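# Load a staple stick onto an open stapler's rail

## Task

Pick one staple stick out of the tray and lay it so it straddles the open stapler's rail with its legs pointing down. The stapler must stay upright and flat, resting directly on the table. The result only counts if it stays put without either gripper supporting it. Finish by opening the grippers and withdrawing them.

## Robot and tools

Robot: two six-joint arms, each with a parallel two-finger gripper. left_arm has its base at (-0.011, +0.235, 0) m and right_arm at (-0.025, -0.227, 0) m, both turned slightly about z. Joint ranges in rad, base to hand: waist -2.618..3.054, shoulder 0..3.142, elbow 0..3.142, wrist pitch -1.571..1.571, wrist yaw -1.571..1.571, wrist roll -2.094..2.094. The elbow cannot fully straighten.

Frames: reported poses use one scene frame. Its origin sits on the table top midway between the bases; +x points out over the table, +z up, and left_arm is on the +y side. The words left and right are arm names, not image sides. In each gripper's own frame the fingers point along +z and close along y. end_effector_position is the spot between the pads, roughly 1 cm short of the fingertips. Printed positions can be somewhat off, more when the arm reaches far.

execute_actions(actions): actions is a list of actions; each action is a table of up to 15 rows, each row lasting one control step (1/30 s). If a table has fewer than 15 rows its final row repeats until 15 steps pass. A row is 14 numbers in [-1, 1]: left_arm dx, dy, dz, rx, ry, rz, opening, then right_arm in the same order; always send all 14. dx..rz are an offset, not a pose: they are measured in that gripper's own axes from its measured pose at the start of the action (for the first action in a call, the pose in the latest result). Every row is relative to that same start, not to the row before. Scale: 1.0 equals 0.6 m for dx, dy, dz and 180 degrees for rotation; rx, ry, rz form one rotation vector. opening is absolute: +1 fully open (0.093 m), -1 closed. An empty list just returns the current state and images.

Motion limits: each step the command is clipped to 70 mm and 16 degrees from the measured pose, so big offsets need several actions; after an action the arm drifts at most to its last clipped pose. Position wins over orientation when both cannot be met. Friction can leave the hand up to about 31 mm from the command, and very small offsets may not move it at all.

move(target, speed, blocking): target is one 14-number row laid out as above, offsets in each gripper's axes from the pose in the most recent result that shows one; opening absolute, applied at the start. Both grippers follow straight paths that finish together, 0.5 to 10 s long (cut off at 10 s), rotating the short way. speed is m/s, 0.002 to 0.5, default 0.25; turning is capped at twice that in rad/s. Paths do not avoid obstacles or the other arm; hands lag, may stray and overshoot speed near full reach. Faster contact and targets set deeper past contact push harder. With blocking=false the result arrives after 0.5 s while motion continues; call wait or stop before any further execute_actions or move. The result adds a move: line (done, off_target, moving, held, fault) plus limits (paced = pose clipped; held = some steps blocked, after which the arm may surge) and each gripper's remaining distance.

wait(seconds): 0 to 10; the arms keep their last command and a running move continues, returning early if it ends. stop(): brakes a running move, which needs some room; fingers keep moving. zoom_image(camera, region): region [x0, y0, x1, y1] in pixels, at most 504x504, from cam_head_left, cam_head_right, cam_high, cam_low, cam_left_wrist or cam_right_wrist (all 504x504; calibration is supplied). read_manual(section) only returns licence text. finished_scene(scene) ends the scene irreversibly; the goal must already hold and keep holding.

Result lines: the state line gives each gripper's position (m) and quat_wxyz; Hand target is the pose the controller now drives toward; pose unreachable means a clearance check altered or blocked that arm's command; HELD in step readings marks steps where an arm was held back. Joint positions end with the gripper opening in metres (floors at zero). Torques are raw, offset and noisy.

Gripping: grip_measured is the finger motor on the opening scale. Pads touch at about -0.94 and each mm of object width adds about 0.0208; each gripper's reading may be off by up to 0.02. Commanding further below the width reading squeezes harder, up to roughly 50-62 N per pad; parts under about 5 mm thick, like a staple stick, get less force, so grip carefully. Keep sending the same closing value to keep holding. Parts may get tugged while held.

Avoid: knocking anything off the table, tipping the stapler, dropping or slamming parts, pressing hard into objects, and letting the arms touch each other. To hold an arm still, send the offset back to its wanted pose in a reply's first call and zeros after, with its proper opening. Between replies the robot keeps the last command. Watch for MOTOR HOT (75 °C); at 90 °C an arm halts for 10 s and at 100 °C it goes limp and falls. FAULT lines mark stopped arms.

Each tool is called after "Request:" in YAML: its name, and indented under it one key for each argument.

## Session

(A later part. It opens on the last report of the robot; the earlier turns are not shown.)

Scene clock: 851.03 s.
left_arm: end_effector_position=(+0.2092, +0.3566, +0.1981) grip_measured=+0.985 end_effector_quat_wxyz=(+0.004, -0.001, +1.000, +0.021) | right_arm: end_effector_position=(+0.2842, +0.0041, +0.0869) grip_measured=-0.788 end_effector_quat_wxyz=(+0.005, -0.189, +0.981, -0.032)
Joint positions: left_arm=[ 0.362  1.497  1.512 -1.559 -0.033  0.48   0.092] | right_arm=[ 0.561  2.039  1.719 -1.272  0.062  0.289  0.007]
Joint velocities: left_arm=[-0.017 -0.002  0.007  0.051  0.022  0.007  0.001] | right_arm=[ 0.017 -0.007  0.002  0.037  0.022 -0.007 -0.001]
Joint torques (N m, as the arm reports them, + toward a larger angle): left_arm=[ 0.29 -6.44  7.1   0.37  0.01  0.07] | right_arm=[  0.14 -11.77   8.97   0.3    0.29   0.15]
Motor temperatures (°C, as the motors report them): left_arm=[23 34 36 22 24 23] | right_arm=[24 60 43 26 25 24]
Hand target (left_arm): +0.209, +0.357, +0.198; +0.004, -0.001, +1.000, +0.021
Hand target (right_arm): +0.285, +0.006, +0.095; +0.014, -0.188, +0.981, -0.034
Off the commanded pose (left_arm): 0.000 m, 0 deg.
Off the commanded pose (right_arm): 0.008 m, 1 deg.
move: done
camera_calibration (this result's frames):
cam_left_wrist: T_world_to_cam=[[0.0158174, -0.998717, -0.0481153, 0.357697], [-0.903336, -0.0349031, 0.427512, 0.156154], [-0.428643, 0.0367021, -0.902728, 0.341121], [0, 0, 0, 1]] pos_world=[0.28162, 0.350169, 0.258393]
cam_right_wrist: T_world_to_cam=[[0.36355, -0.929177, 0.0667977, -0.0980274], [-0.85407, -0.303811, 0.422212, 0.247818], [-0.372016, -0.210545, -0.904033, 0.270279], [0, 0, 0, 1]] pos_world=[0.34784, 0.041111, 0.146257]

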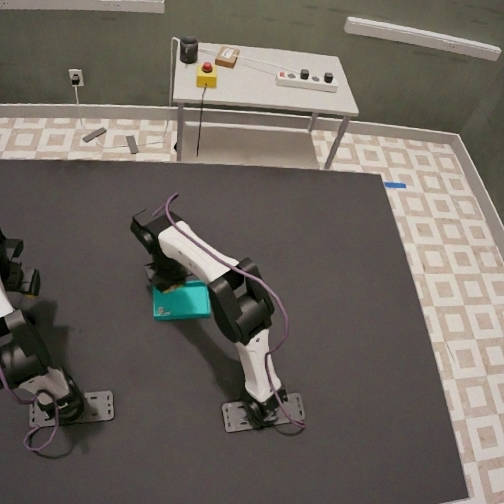

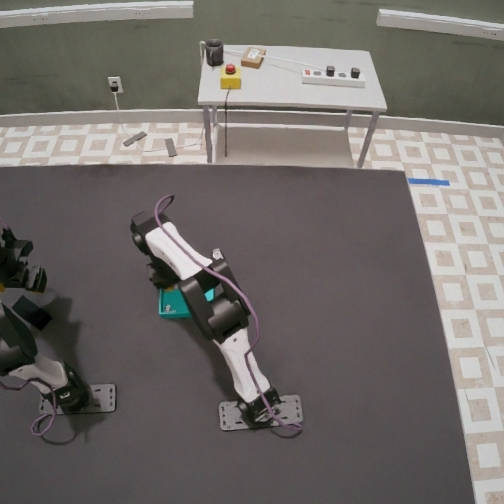

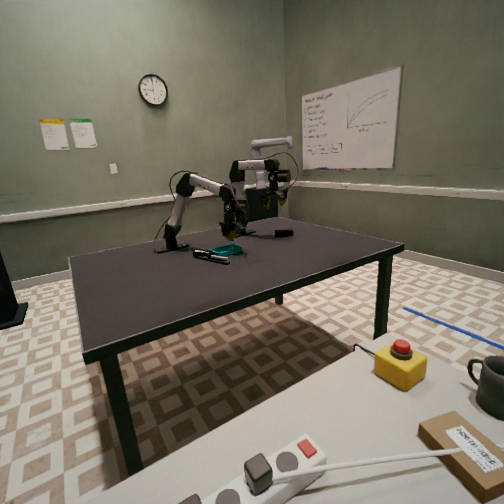

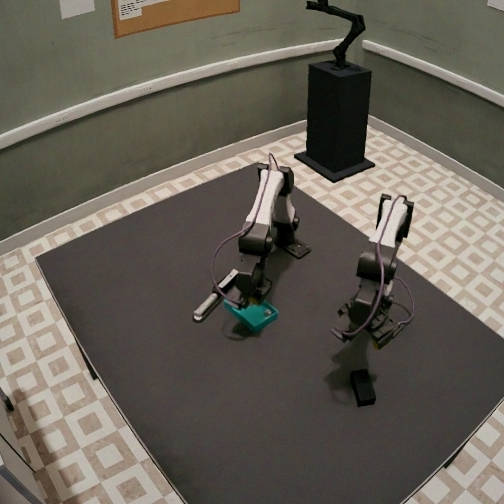

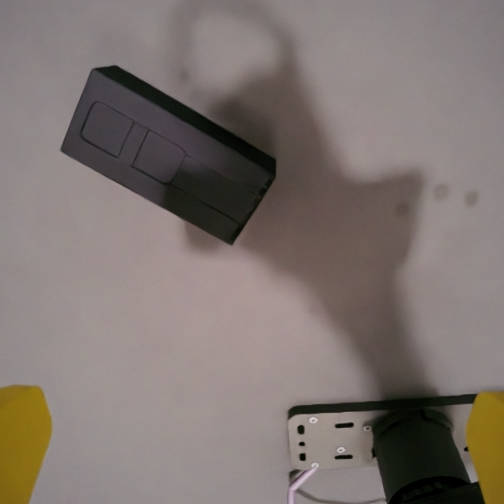

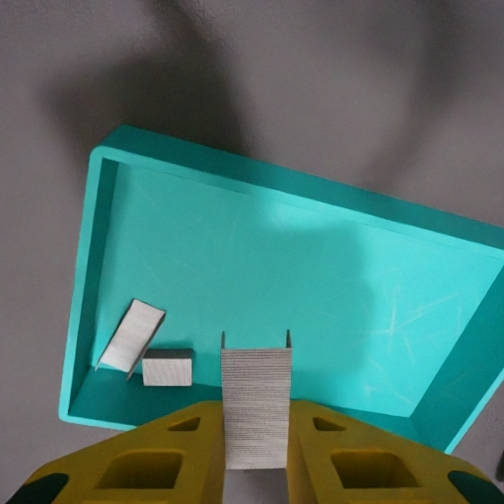

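Request:
move:
  target: [0,0,0,0,0,0,1, -0.022,-0.219,-0.025,0,0,0,-0.8]
  speed: 0.12

Scene clock: 859.67 s.
left_arm: end_effector_position=(+0.2092, +0.3566, +0.1981) grip_measured=+0.985 end_effector_quat_wxyz=(+0.004, -0.001, +1.000, +0.021) | right_arm: end_effector_position=(+0.3417, -0.1123, +0.1051) grip_measured=-0.788 end_effector_quat_wxyz=(+0.001, -0.183, +0.983, -0.032)
Joint positions: left_arm=[ 0.362  1.497  1.512 -1.559 -0.033  0.48   0.092] | right_arm=[ 0.223  2.013  1.754 -1.319  0.063 -0.039  0.007]
Joint velocities: left_arm=[-0.002 -0.012 -0.002  0.007 -0.007 -0.007  0.001] | right_arm=[ 0.007 -0.007 -0.007  0.022  0.022 -0.051 -0.   ]
Joint torques (N m, as the arm reports them, + toward a larger angle): left_arm=[ 0.14 -6.47  7.11  0.38  0.01  0.06] | right_arm=[ -0.39 -11.11   9.1    0.21   0.2   -0.06]
Motor temperatures (°C, as the motors report them): left_arm=[23 34 36 22 24 23] | right_arm=[24 61 44 26 25 24]
Hand target (left_arm): +0.209, +0.357, +0.198; +0.004, -0.001, +1.000, +0.021
Hand target (right_arm): +0.344, -0.113, +0.110; +0.005, -0.188, +0.981, -0.035
Off the commanded pose (left_arm): 0.000 m, 0 deg.
Off the commanded pose (right_arm): 0.006 m, 1 deg.
move: done
camera_calibration (this result's frames):
cam_left_wrist: T_world_to_cam=[[0.0158174, -0.998717, -0.0481153, 0.357697], [-0.903336, -0.0349031, 0.427512, 0.156154], [-0.428643, 0.0367021, -0.902728, 0.341121], [0, 0, 0, 1]] pos_world=[0.28162, 0.350169, 0.258393]
cam_right_wrist: T_world_to_cam=[[0.35347, -0.933245, 0.0641271, -0.224962], [-0.854363, -0.294155, 0.428412, 0.254375], [-0.38095, -0.206218, -0.901305, 0.286815], [0, 0, 0, 1]] pos_world=[0.406108, -0.0759725, 0.163957]

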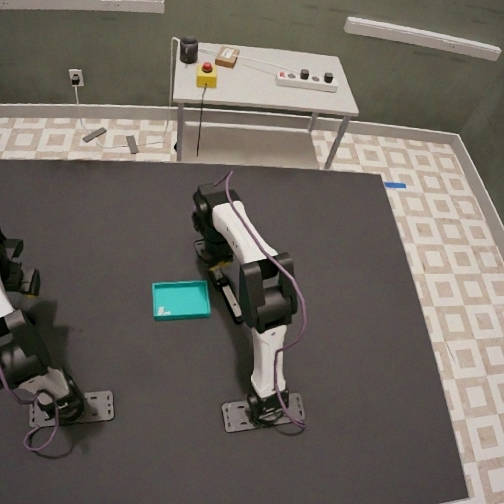

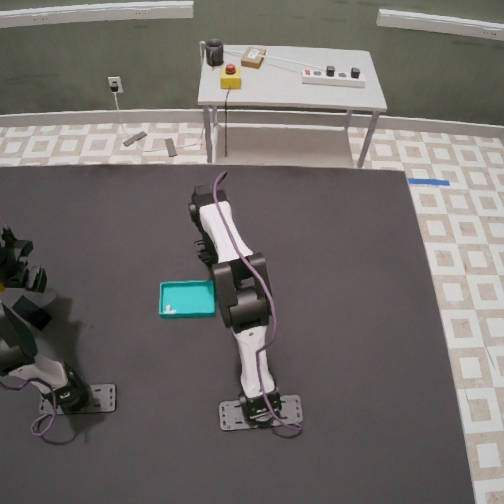

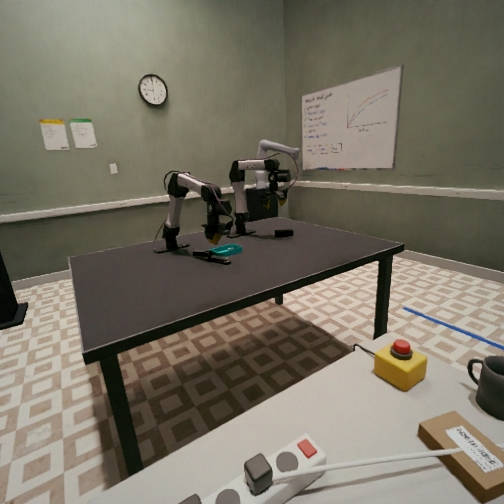

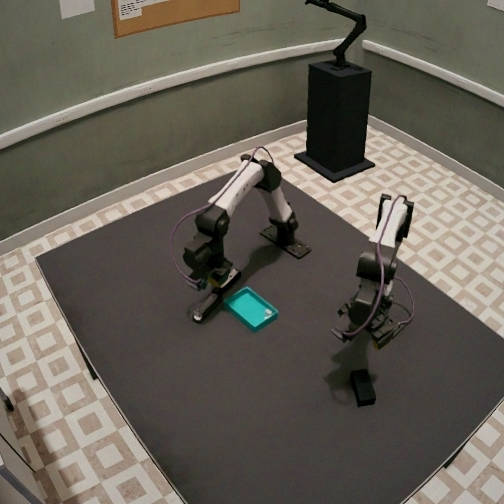

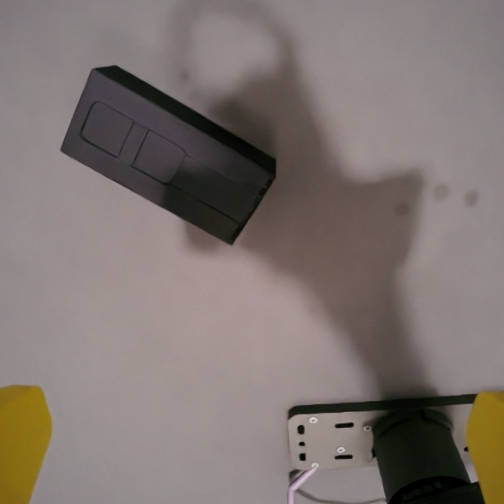

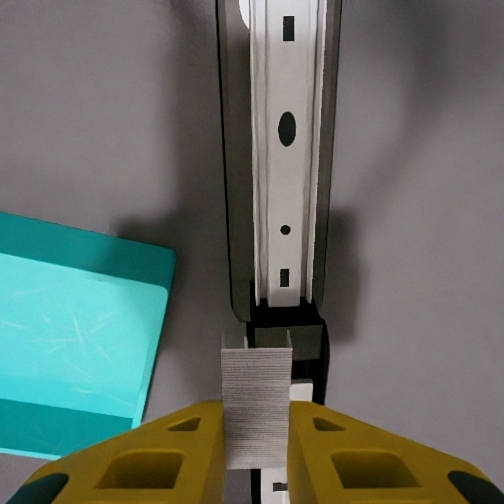

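Request:
move:
  target: [0,0,0,0,0,0,1, -0.1,-0.01,0.03,-0.02,0,0,-0.8]
  speed: 0.08

Scene clock: 866.93 s.
left_arm: end_effector_position=(+0.2092, +0.3566, +0.1981) grip_measured=+0.985 end_effector_quat_wxyz=(+0.004, -0.001, +1.000, +0.021) | right_arm: end_effector_position=(+0.3990, -0.0970, +0.0897) grip_measured=-0.788 end_effector_quat_wxyz=(+0.003, -0.183, +0.983, -0.007)
Joint positions: left_arm=[ 0.362  1.497  1.512 -1.559 -0.033  0.48   0.092] | right_arm=[ 0.195  2.271  2.098 -1.393  0.014 -0.065  0.007]
Joint velocities: left_arm=[ 0.002 -0.037  0.007 -0.037 -0.022 -0.066  0.001] | right_arm=[ 0.002  0.002  0.002 -0.051 -0.051 -0.007 -0.   ]
Joint torques (N m, as the arm reports them, + toward a larger angle): left_arm=[ 0.12 -6.47  7.13  0.38  0.01  0.07] | right_arm=[ -1.   -11.81   9.19   0.3   -0.05  -0.06]
Motor temperatures (°C, as the motors report them): left_arm=[23 34 36 22 24 23] | right_arm=[24 61 44 26 25 24]
Hand target (left_arm): +0.209, +0.357, +0.198; +0.004, -0.001, +1.000, +0.021
Hand target (right_arm): +0.400, -0.098, +0.087; -0.004, -0.183, +0.983, -0.001
Off the commanded pose (left_arm): 0.000 m, 0 deg.
Off the commanded pose (right_arm): 0.003 m, 1 deg.
move: done
camera_calibration (this result's frames):
cam_left_wrist: T_world_to_cam=[[0.0158174, -0.998717, -0.0481153, 0.357697], [-0.903336, -0.0349031, 0.427512, 0.156154], [-0.428643, 0.0367021, -0.902728, 0.341121], [0, 0, 0, 1]] pos_world=[0.28162, 0.350169, 0.258393]
cam_right_wrist: T_world_to_cam=[[0.352167, -0.935803, 0.0158424, -0.225366], [-0.852771, -0.313853, 0.417465, 0.312913], [-0.385693, -0.160527, -0.908555, 0.304901], [0, 0, 0, 1]] pos_world=[0.463808, -0.0637445, 0.149959]

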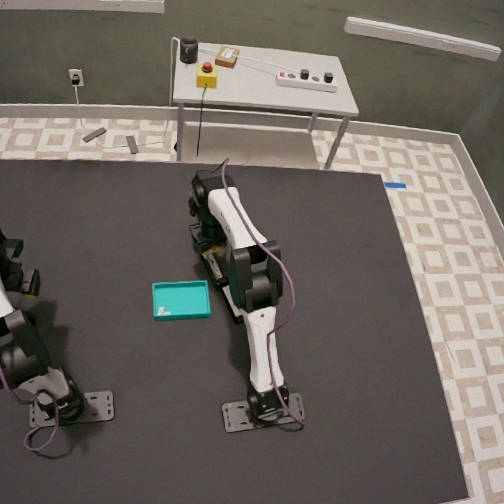

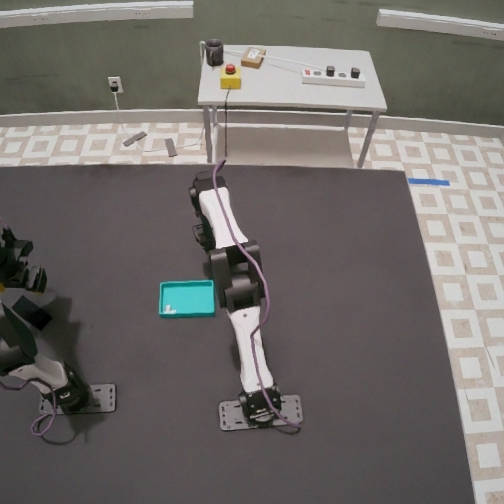

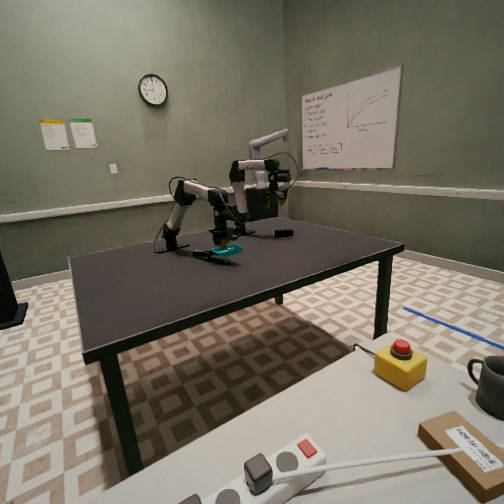

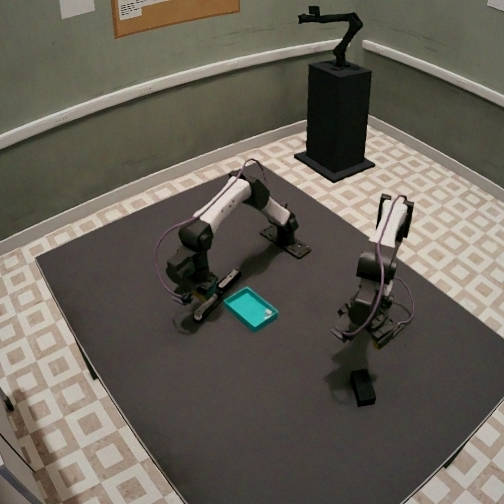

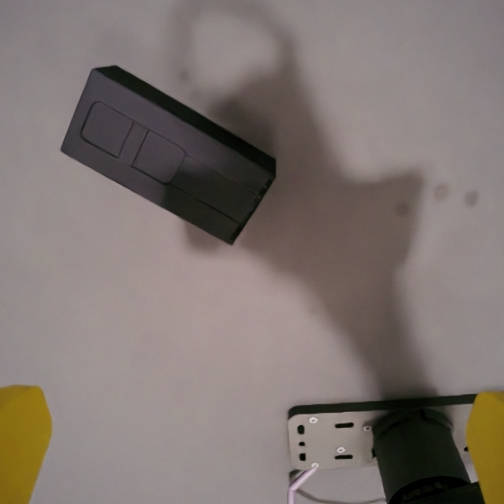

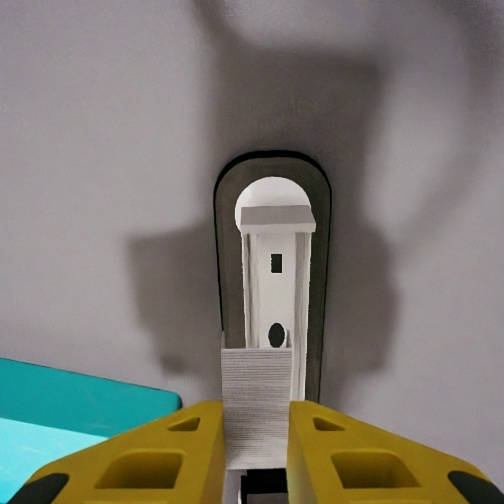

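Request:
move:
  target: [0,0,0,0,0,0,1, -0.012,-0.014,0.055,0.005,0.01,0,-0.8]
  speed: 0.04

Scene clock: 874.03 s.
left_arm: end_effector_position=(+0.2092, +0.3566, +0.1981) grip_measured=+0.985 end_effector_quat_wxyz=(+0.004, -0.001, +1.000, +0.021) | right_arm: end_effector_position=(+0.4055, -0.0958, +0.0656) grip_measured=-0.788 end_effector_quat_wxyz=(-0.007, -0.184, +0.983, -0.010)
Joint positions: left_arm=[ 0.362  1.497  1.512 -1.559 -0.033  0.48   0.092] | right_arm=[ 0.195  2.328  2.098 -1.358  0.019 -0.067  0.007]
Joint velocities: left_arm=[ 0.002  0.002 -0.012  0.066 -0.037 -0.037 -0.   ] | right_arm=[-0.022 -0.002 -0.012 -0.051  0.022 -0.081 -0.002]
Joint torques (N m, as the arm reports them, + toward a larger angle): left_arm=[ 0.26 -6.41  7.05  0.37  0.01  0.04] | right_arm=[ -1.24 -12.     7.05   0.42   0.25  -0.05]
Motor temperatures (°C, as the motors report them): left_arm=[23 34 36 22 24 23] | right_arm=[24 61 45 26 25 24]
Hand target (left_arm): +0.209, +0.357, +0.198; +0.004, -0.001, +1.000, +0.021
Hand target (right_arm): +0.409, -0.102, +0.057; -0.011, -0.182, +0.983, -0.017
Off the commanded pose (left_arm): 0.000 m, 0 deg.
Off the commanded pose (right_arm): 0.012 m, 1 deg.
move: off_target (right_arm)
camera_calibration (this result's frames):
cam_left_wrist: T_world_to_cam=[[0.0158174, -0.998717, -0.0481153, 0.357697], [-0.903336, -0.0349031, 0.427512, 0.156154], [-0.428643, 0.0367021, -0.902728, 0.341121], [0, 0, 0, 1]] pos_world=[0.28162, 0.350169, 0.258393]
cam_right_wrist: T_world_to_cam=[[0.354314, -0.934923, 0.0195224, -0.227219], [-0.844069, -0.310758, 0.437009, 0.32431], [-0.402503, -0.171317, -0.899245, 0.290834], [0, 0, 0, 1]] pos_world=[0.471309, -0.0618255, 0.12424]

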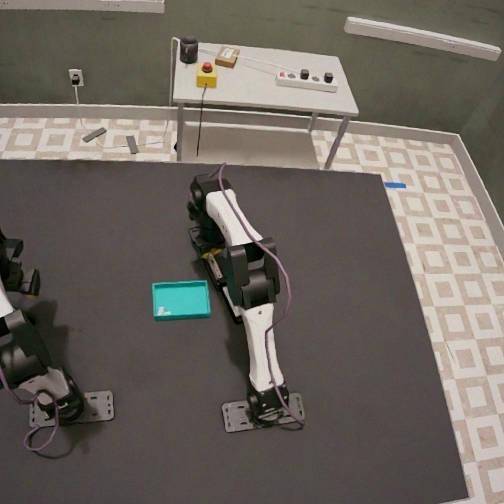

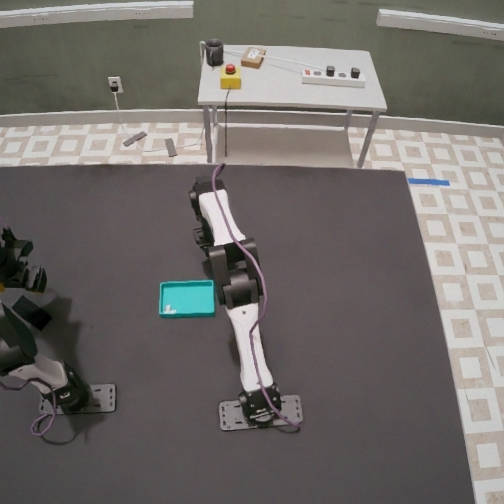

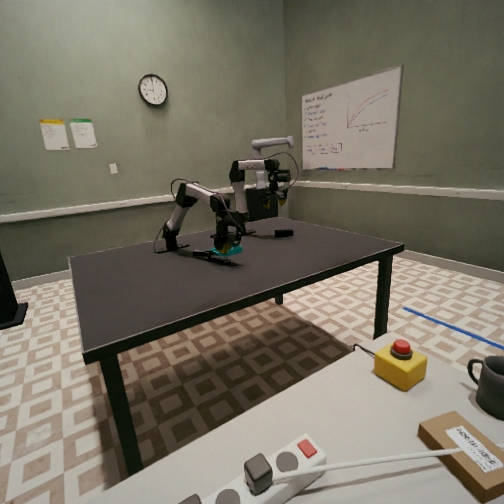

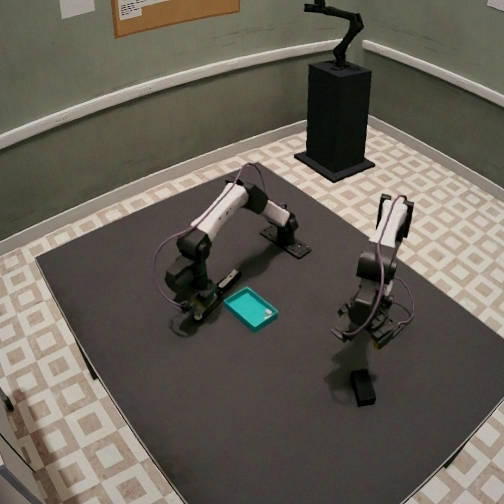

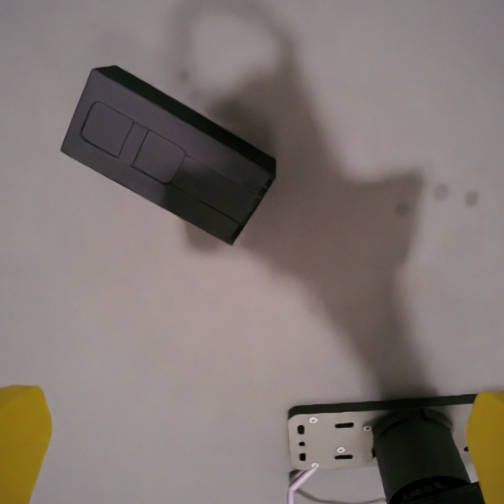

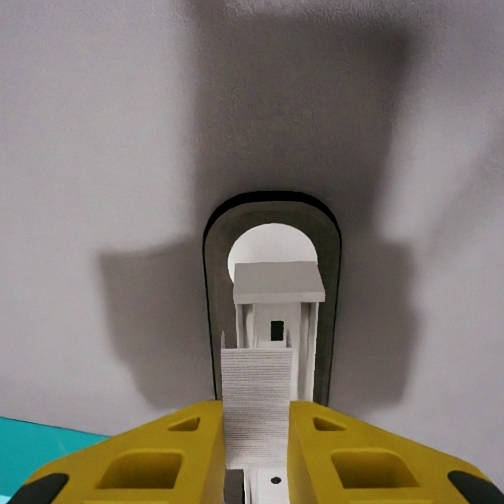

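Request:
move:
  target: [0,0,0,0,0,0,1, 0.025,-0.026,0,0,0,0,-0.8]
  speed: 0.03

Scene clock: 879.17 s.
left_arm: end_effector_position=(+0.2092, +0.3566, +0.1981) grip_measured=+0.985 end_effector_quat_wxyz=(+0.004, -0.001, +1.000, +0.021) | right_arm: end_effector_position=(+0.3977, -0.1123, +0.0665) grip_measured=-0.788 end_effector_quat_wxyz=(-0.010, -0.182, +0.983, -0.011)
Joint positions: left_arm=[ 0.362  1.497  1.512 -1.559 -0.033  0.48   0.092] | right_arm=[ 0.164  2.273  2.008 -1.327  0.019 -0.094  0.007]
Joint velocities: left_arm=[-0.002 -0.012 -0.002  0.022 -0.022  0.007 -0.   ] | right_arm=[-0.022 -0.012 -0.012  0.007  0.007 -0.066 -0.   ]
Joint torques (N m, as the arm reports them, + toward a larger angle): left_arm=[ 0.16 -6.46  7.11  0.36  0.    0.07] | right_arm=[ -0.9  -14.11   5.34   0.42   0.14  -0.08]
Motor temperatures (°C, as the motors report them): left_arm=[23 34 36 22 24 23] | right_arm=[24 62 45 26 25 24]
Hand target (left_arm): +0.209, +0.357, +0.198; +0.004, -0.001, +1.000, +0.021
Hand target (right_arm): +0.397, -0.116, +0.066; -0.008, -0.184, +0.983, -0.011
Off the commanded pose (left_arm): 0.000 m, 0 deg.
Off the commanded pose (right_arm): 0.004 m, 0 deg.
move: done
camera_calibration (this result's frames):
cam_left_wrist: T_world_to_cam=[[0.0158174, -0.998717, -0.0481153, 0.357697], [-0.903336, -0.0349031, 0.427512, 0.156154], [-0.428643, 0.0367021, -0.902728, 0.341121], [0, 0, 0, 1]] pos_world=[0.28162, 0.350169, 0.258393]
cam_right_wrist: T_world_to_cam=[[0.351195, -0.936109, 0.0190119, -0.238744], [-0.842967, -0.307284, 0.441569, 0.311906], [-0.407515, -0.171103, -0.897026, 0.287608], [0, 0, 0, 1]] pos_world=[0.463977, -0.0784361, 0.124802]

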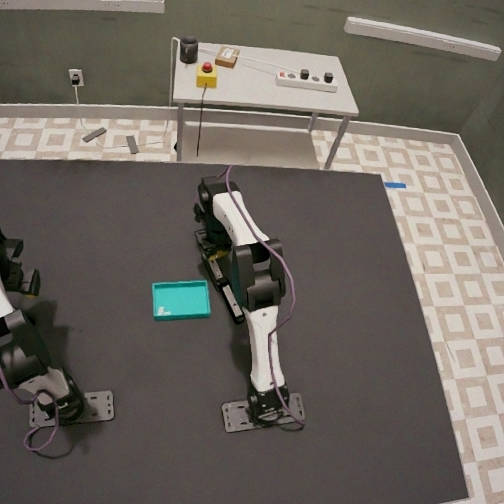

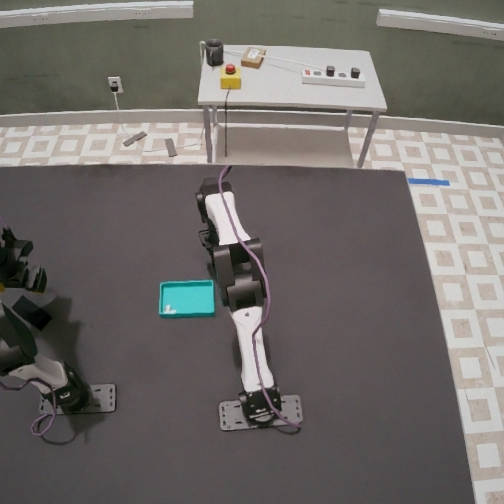

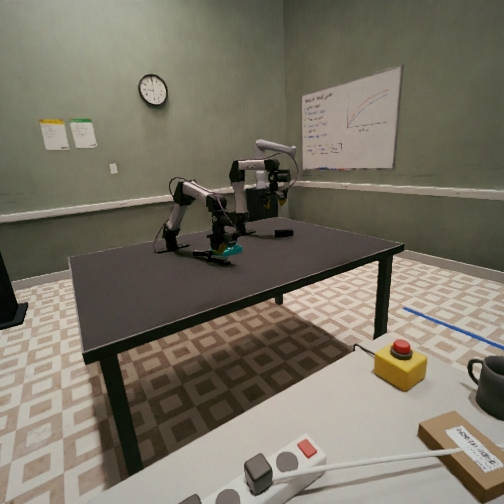

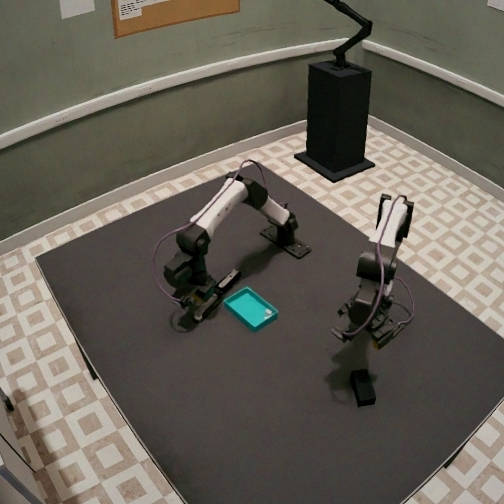

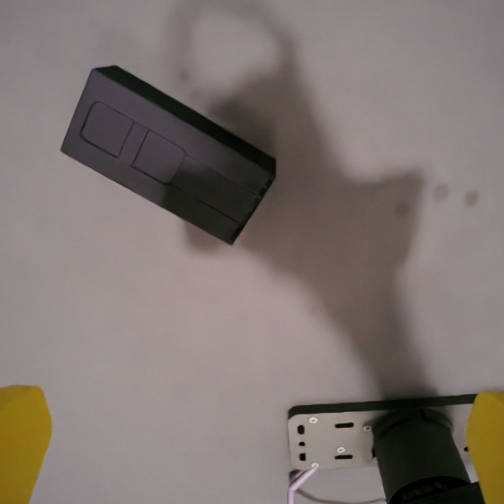

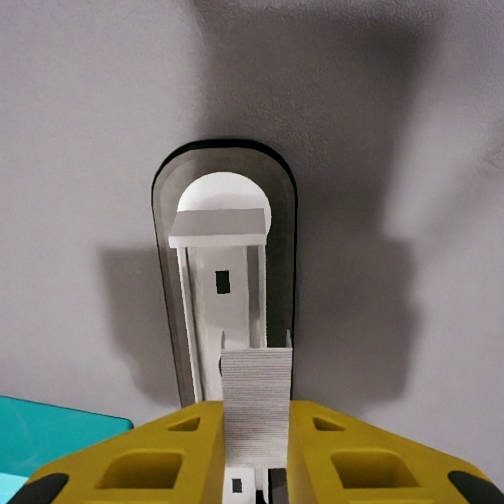

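Request:
move:
  target: [0,0,0,0,0,0,1, 0,0.016,0,0,0,0,-0.8]
  speed: 0.02

Scene clock: 884.77 s.
left_arm: end_effector_position=(+0.2092, +0.3566, +0.1981) grip_measured=+0.985 end_effector_quat_wxyz=(+0.004, -0.001, +1.000, +0.021) | right_arm: end_effector_position=(+0.3965, -0.1055, +0.0664) grip_measured=-0.788 end_effector_quat_wxyz=(-0.008, -0.184, +0.983, -0.011)
Joint positions: left_arm=[ 0.362  1.497  1.512 -1.559 -0.033  0.48   0.092] | right_arm=[ 0.18   2.273  2.008 -1.324  0.019 -0.082  0.007]
Joint velocities: left_arm=[ 0.007  0.007 -0.007 -0.022 -0.022  0.051 -0.001] | right_arm=[ 0.002 -0.017 -0.017  0.007  0.022 -0.022 -0.001]
Joint torques (N m, as the arm reports them, + toward a larger angle): left_arm=[ 0.05 -6.51  7.08  0.36 -0.01  0.03] | right_arm=[  0.17 -13.43   6.86   0.36   0.07   0.17]
Motor temperatures (°C, as the motors report them): left_arm=[23 34 36 22 24 23] | right_arm=[24 64 44 26 25 24]
Hand target (left_arm): +0.209, +0.357, +0.198; +0.004, -0.001, +1.000, +0.021
Hand target (right_arm): +0.394, -0.103, +0.066; -0.010, -0.182, +0.983, -0.010
Off the commanded pose (left_arm): 0.000 m, 0 deg.
Off the commanded pose (right_arm): 0.003 m, 0 deg.
move: done
camera_calibration (this result's frames):
cam_left_wrist: T_world_to_cam=[[0.0158174, -0.998717, -0.0481153, 0.357697], [-0.903336, -0.0349031, 0.427512, 0.156154], [-0.428643, 0.0367021, -0.902728, 0.341121], [0, 0, 0, 1]] pos_world=[0.28162, 0.350169, 0.258393]
cam_right_wrist: T_world_to_cam=[[0.354713, -0.934772, 0.0194836, -0.233258], [-0.843042, -0.310755, 0.438988, 0.312842], [-0.404299, -0.17214, -0.898281, 0.28687], [0, 0, 0, 1]] pos_world=[0.46246, -0.0714437, 0.124901]

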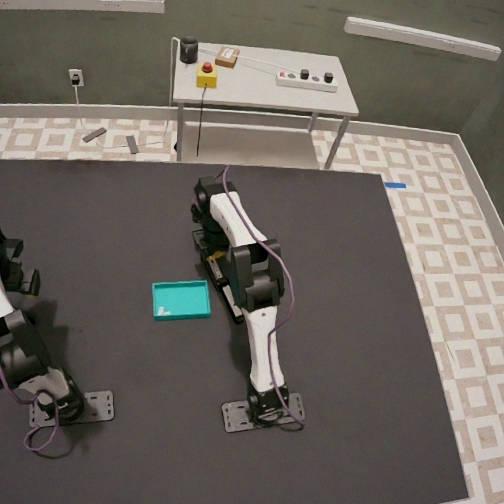

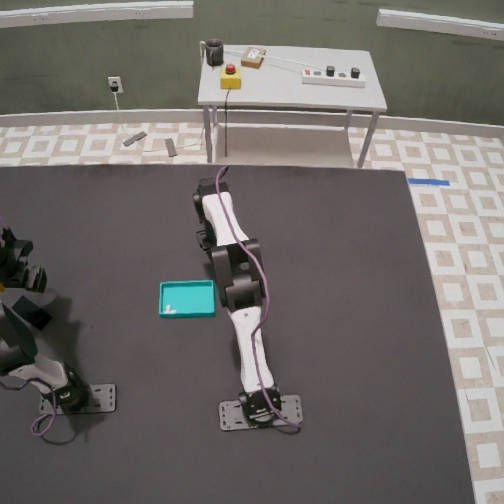

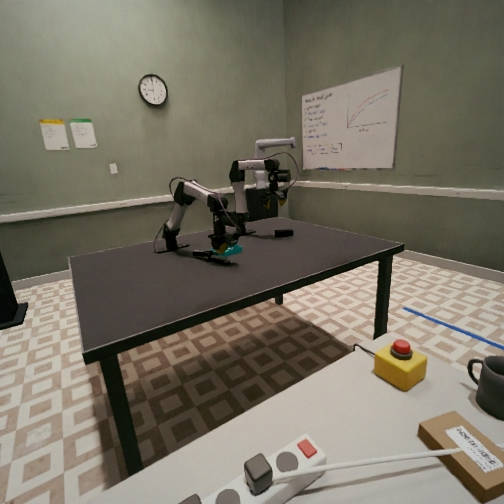

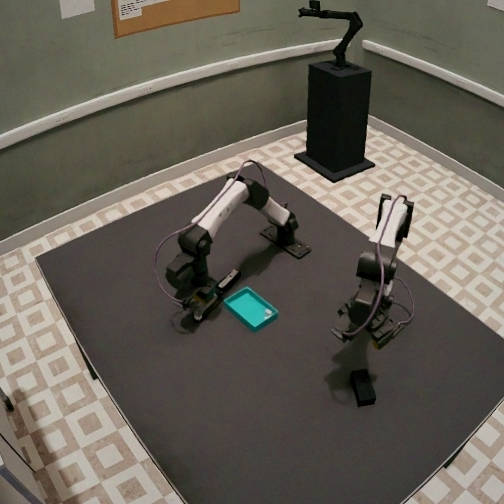

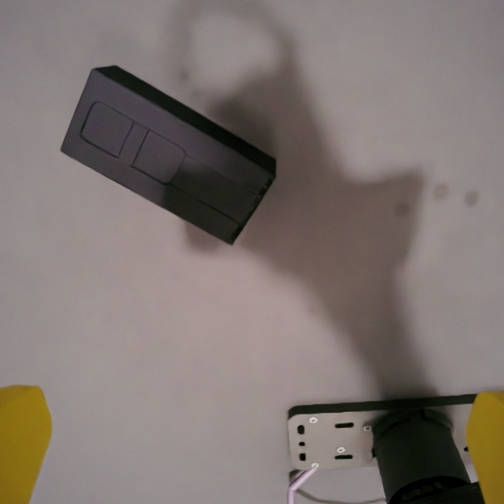

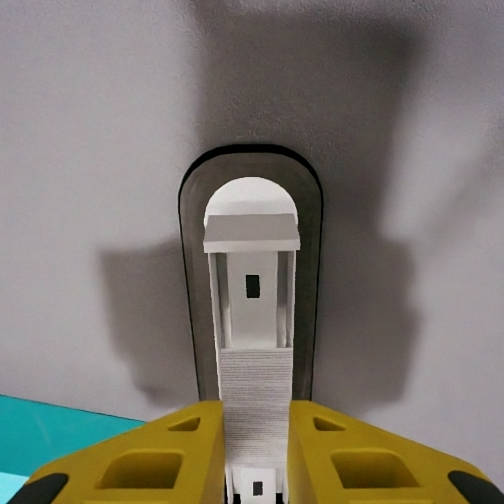

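Well centred. Descend slowly.

Request:
move:
  target: [0,0,0,0,0,0,1, 0.004,-0.002,0.04,0.004,0.008,0,-0.8]
  speed: 0.02

Scene clock: 889.87 s.
left_arm: end_effector_position=(+0.2092, +0.3566, +0.1981) grip_measured=+0.985 end_effector_quat_wxyz=(+0.004, -0.001, +1.000, +0.021) | right_arm: end_effector_position=(+0.3974, -0.1056, +0.0572) grip_measured=-0.788 end_effector_quat_wxyz=(-0.006, -0.183, +0.983, -0.011)
Joint positions: left_arm=[ 0.362  1.497  1.512 -1.559 -0.033  0.48   0.092] | right_arm=[ 0.18   2.273  1.971 -1.282  0.021 -0.081  0.007]
Joint velocities: left_arm=[ 0.007 -0.012 -0.007 -0.007  0.037 -0.037 -0.   ] | right_arm=[ 0.007 -0.012  0.032  0.007 -0.051  0.022  0.   ]
Joint torques (N m, as the arm reports them, + toward a larger angle): left_arm=[ 0.18 -6.45  7.11  0.36  0.02  0.06] | right_arm=[ -0.12 -11.54   5.46   0.47   0.22   0.07]
Motor temperatures (°C, as the motors report them): left_arm=[23 34 36 22 24 23] | right_arm=[24 65 44 26 25 24]
Hand target (left_arm): +0.209, +0.357, +0.198; +0.004, -0.001, +1.000, +0.021
Hand target (right_arm): +0.394, -0.108, +0.043; -0.020, -0.184, +0.983, -0.019
Off the commanded pose (left_arm): 0.000 m, 0 deg.
Off the commanded pose (right_arm): 0.015 m, 2 deg.
move: off_target (right_arm)
camera_calibration (this result's frames):
cam_left_wrist: T_world_to_cam=[[0.0158174, -0.998717, -0.0481153, 0.357697], [-0.903336, -0.0349031, 0.427512, 0.156154], [-0.428643, 0.0367021, -0.902728, 0.341121], [0, 0, 0, 1]] pos_world=[0.28162, 0.350169, 0.258393]
cam_right_wrist: T_world_to_cam=[[0.353911, -0.935025, 0.0217979, -0.233305], [-0.84575, -0.309996, 0.434292, 0.319107], [-0.399316, -0.172136, -0.900508, 0.277089], [0, 0, 0, 1]] pos_world=[0.4631, -0.0715275, 0.116021]

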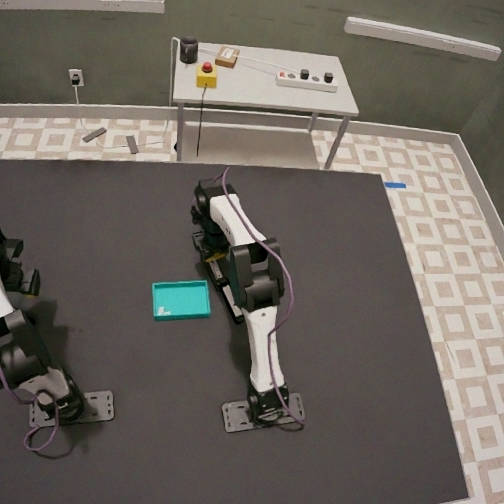

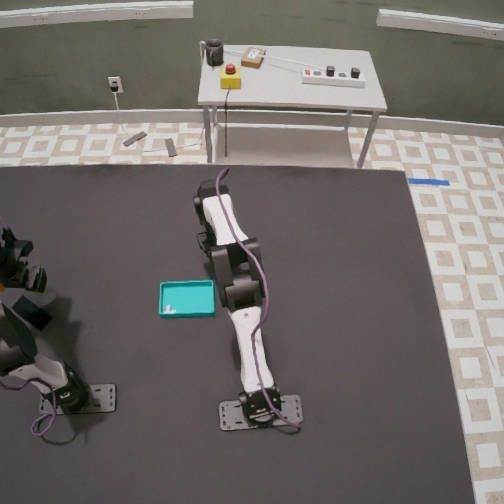

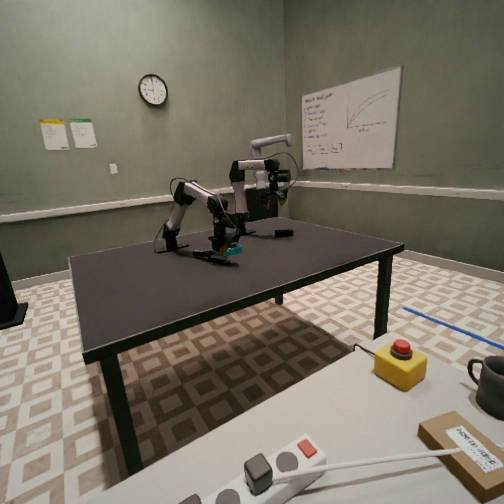

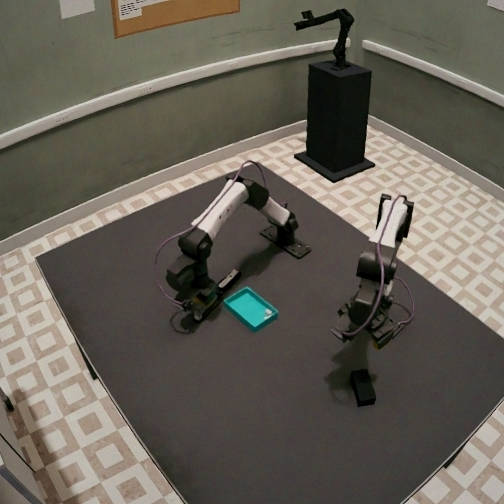

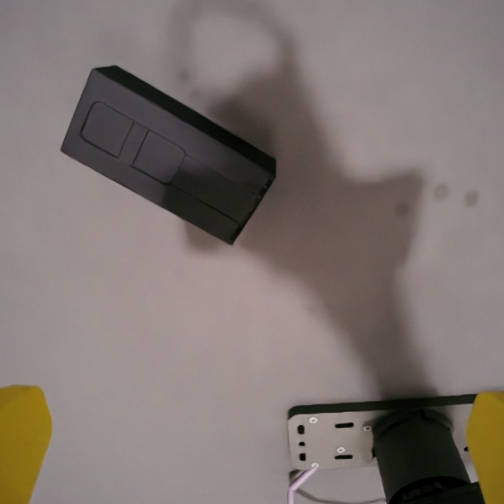

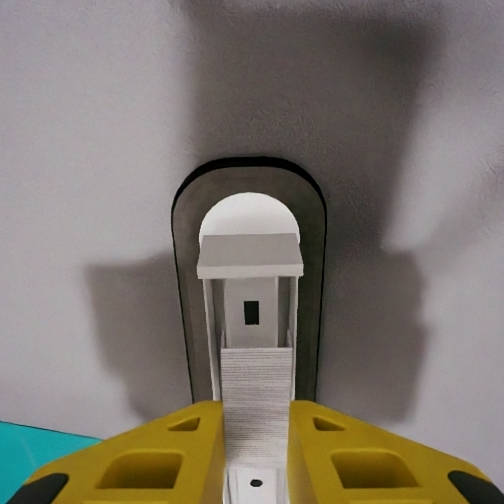

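Request:
move:
  target: [0,0,0,0,0,0,1, 0.002,0,0.042,0,0.004,0,-0.8]
  speed: 0.02

Request:
zoom_image:
  camera: "cam_right_wrist"
  region: [150,200,370,504]

Scene clock: 897.60 s.
left_arm: end_effector_position=(+0.2092, +0.3566, +0.1981) grip_measured=+0.985 end_effector_quat_wxyz=(+0.004, -0.001, +1.000, +0.021) | right_arm: end_effector_position=(+0.3990, -0.1048, +0.0466) grip_measured=-0.788 end_effector_quat_wxyz=(-0.000, -0.183, +0.983, -0.010)
Joint positions: left_arm=[ 0.362  1.497  1.512 -1.559 -0.033  0.48   0.092] | right_arm=[ 0.18   2.273  1.929 -1.23   0.02  -0.081  0.007]
Joint velocities: left_arm=[-0.012  0.022 -0.007  0.037  0.007 -0.007 -0.001] | right_arm=[-0.002 -0.017  0.007 -0.022  0.022  0.007 -0.   ]
Joint torques (N m, as the arm reports them, + toward a larger angle): left_arm=[ 0.19 -6.45  7.06  0.37  0.    0.04] | right_arm=[ -0.37 -11.7    5.07   0.54   0.15   0.06]
Motor temperatures (°C, as the motors report them): left_arm=[23 34 36 22 24 23] | right_arm=[24 65 43 26 25 24]
Hand target (left_arm): +0.209, +0.357, +0.198; +0.004, -0.001, +1.000, +0.021
Hand target (right_arm): +0.396, -0.106, +0.032; -0.012, -0.183, +0.983, -0.012
Off the commanded pose (left_arm): 0.000 m, 0 deg.
Off the commanded pose (right_arm): 0.015 m, 1 deg.
move: off_target (right_arm)
camera_calibration (this result's frames):
cam_left_wrist: T_world_to_cam=[[0.0158174, -0.998717, -0.0481153, 0.357697], [-0.903336, -0.0349031, 0.427512, 0.156154], [-0.428643, 0.0367021, -0.902728, 0.341121], [0, 0, 0, 1]] pos_world=[0.28162, 0.350169, 0.258393]
cam_right_wrist: T_world_to_cam=[[0.35369, -0.935126, 0.02107, -0.232834], [-0.849967, -0.311914, 0.424577, 0.32719], [-0.390461, -0.168077, -0.905147, 0.26543], [0, 0, 0, 1]] pos_world=[0.464091, -0.0710618, 0.106241]

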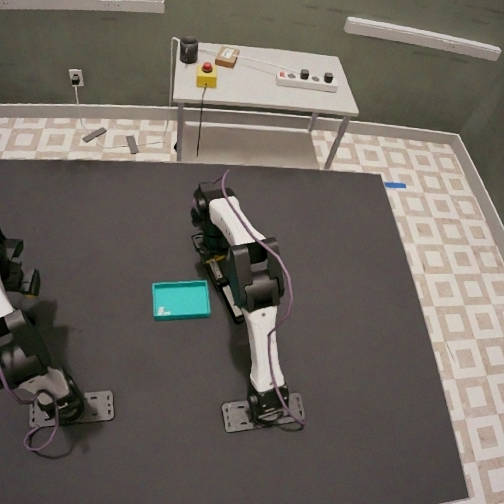

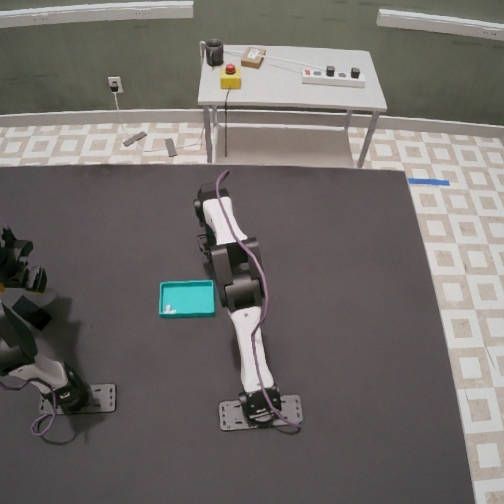

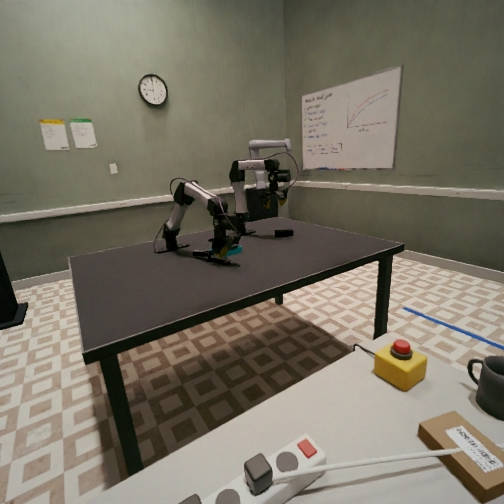

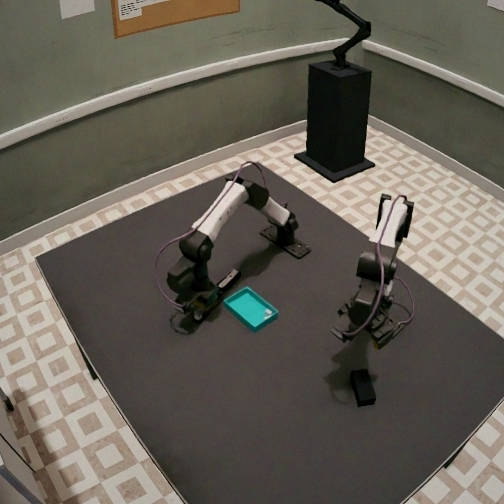

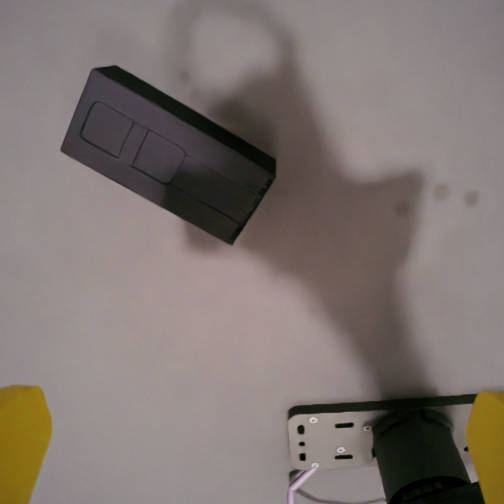

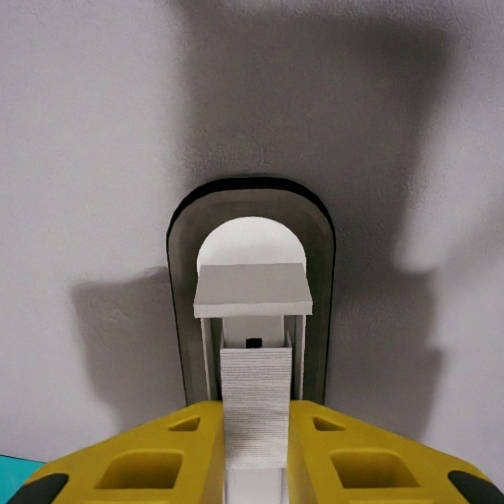

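Region (150, 200, 370, 504) of cam_right_wrist's 504x504 image, scaled by 1.658, with more detail than that image has; it fills the left 365 columns of this view, and the rest is white.

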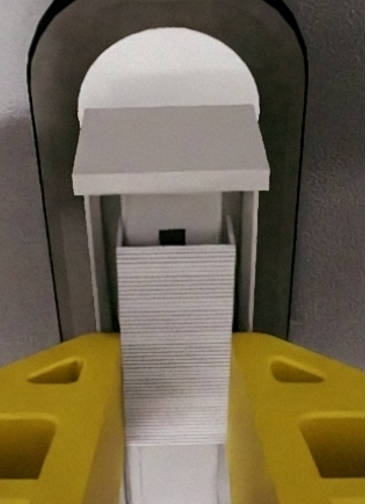

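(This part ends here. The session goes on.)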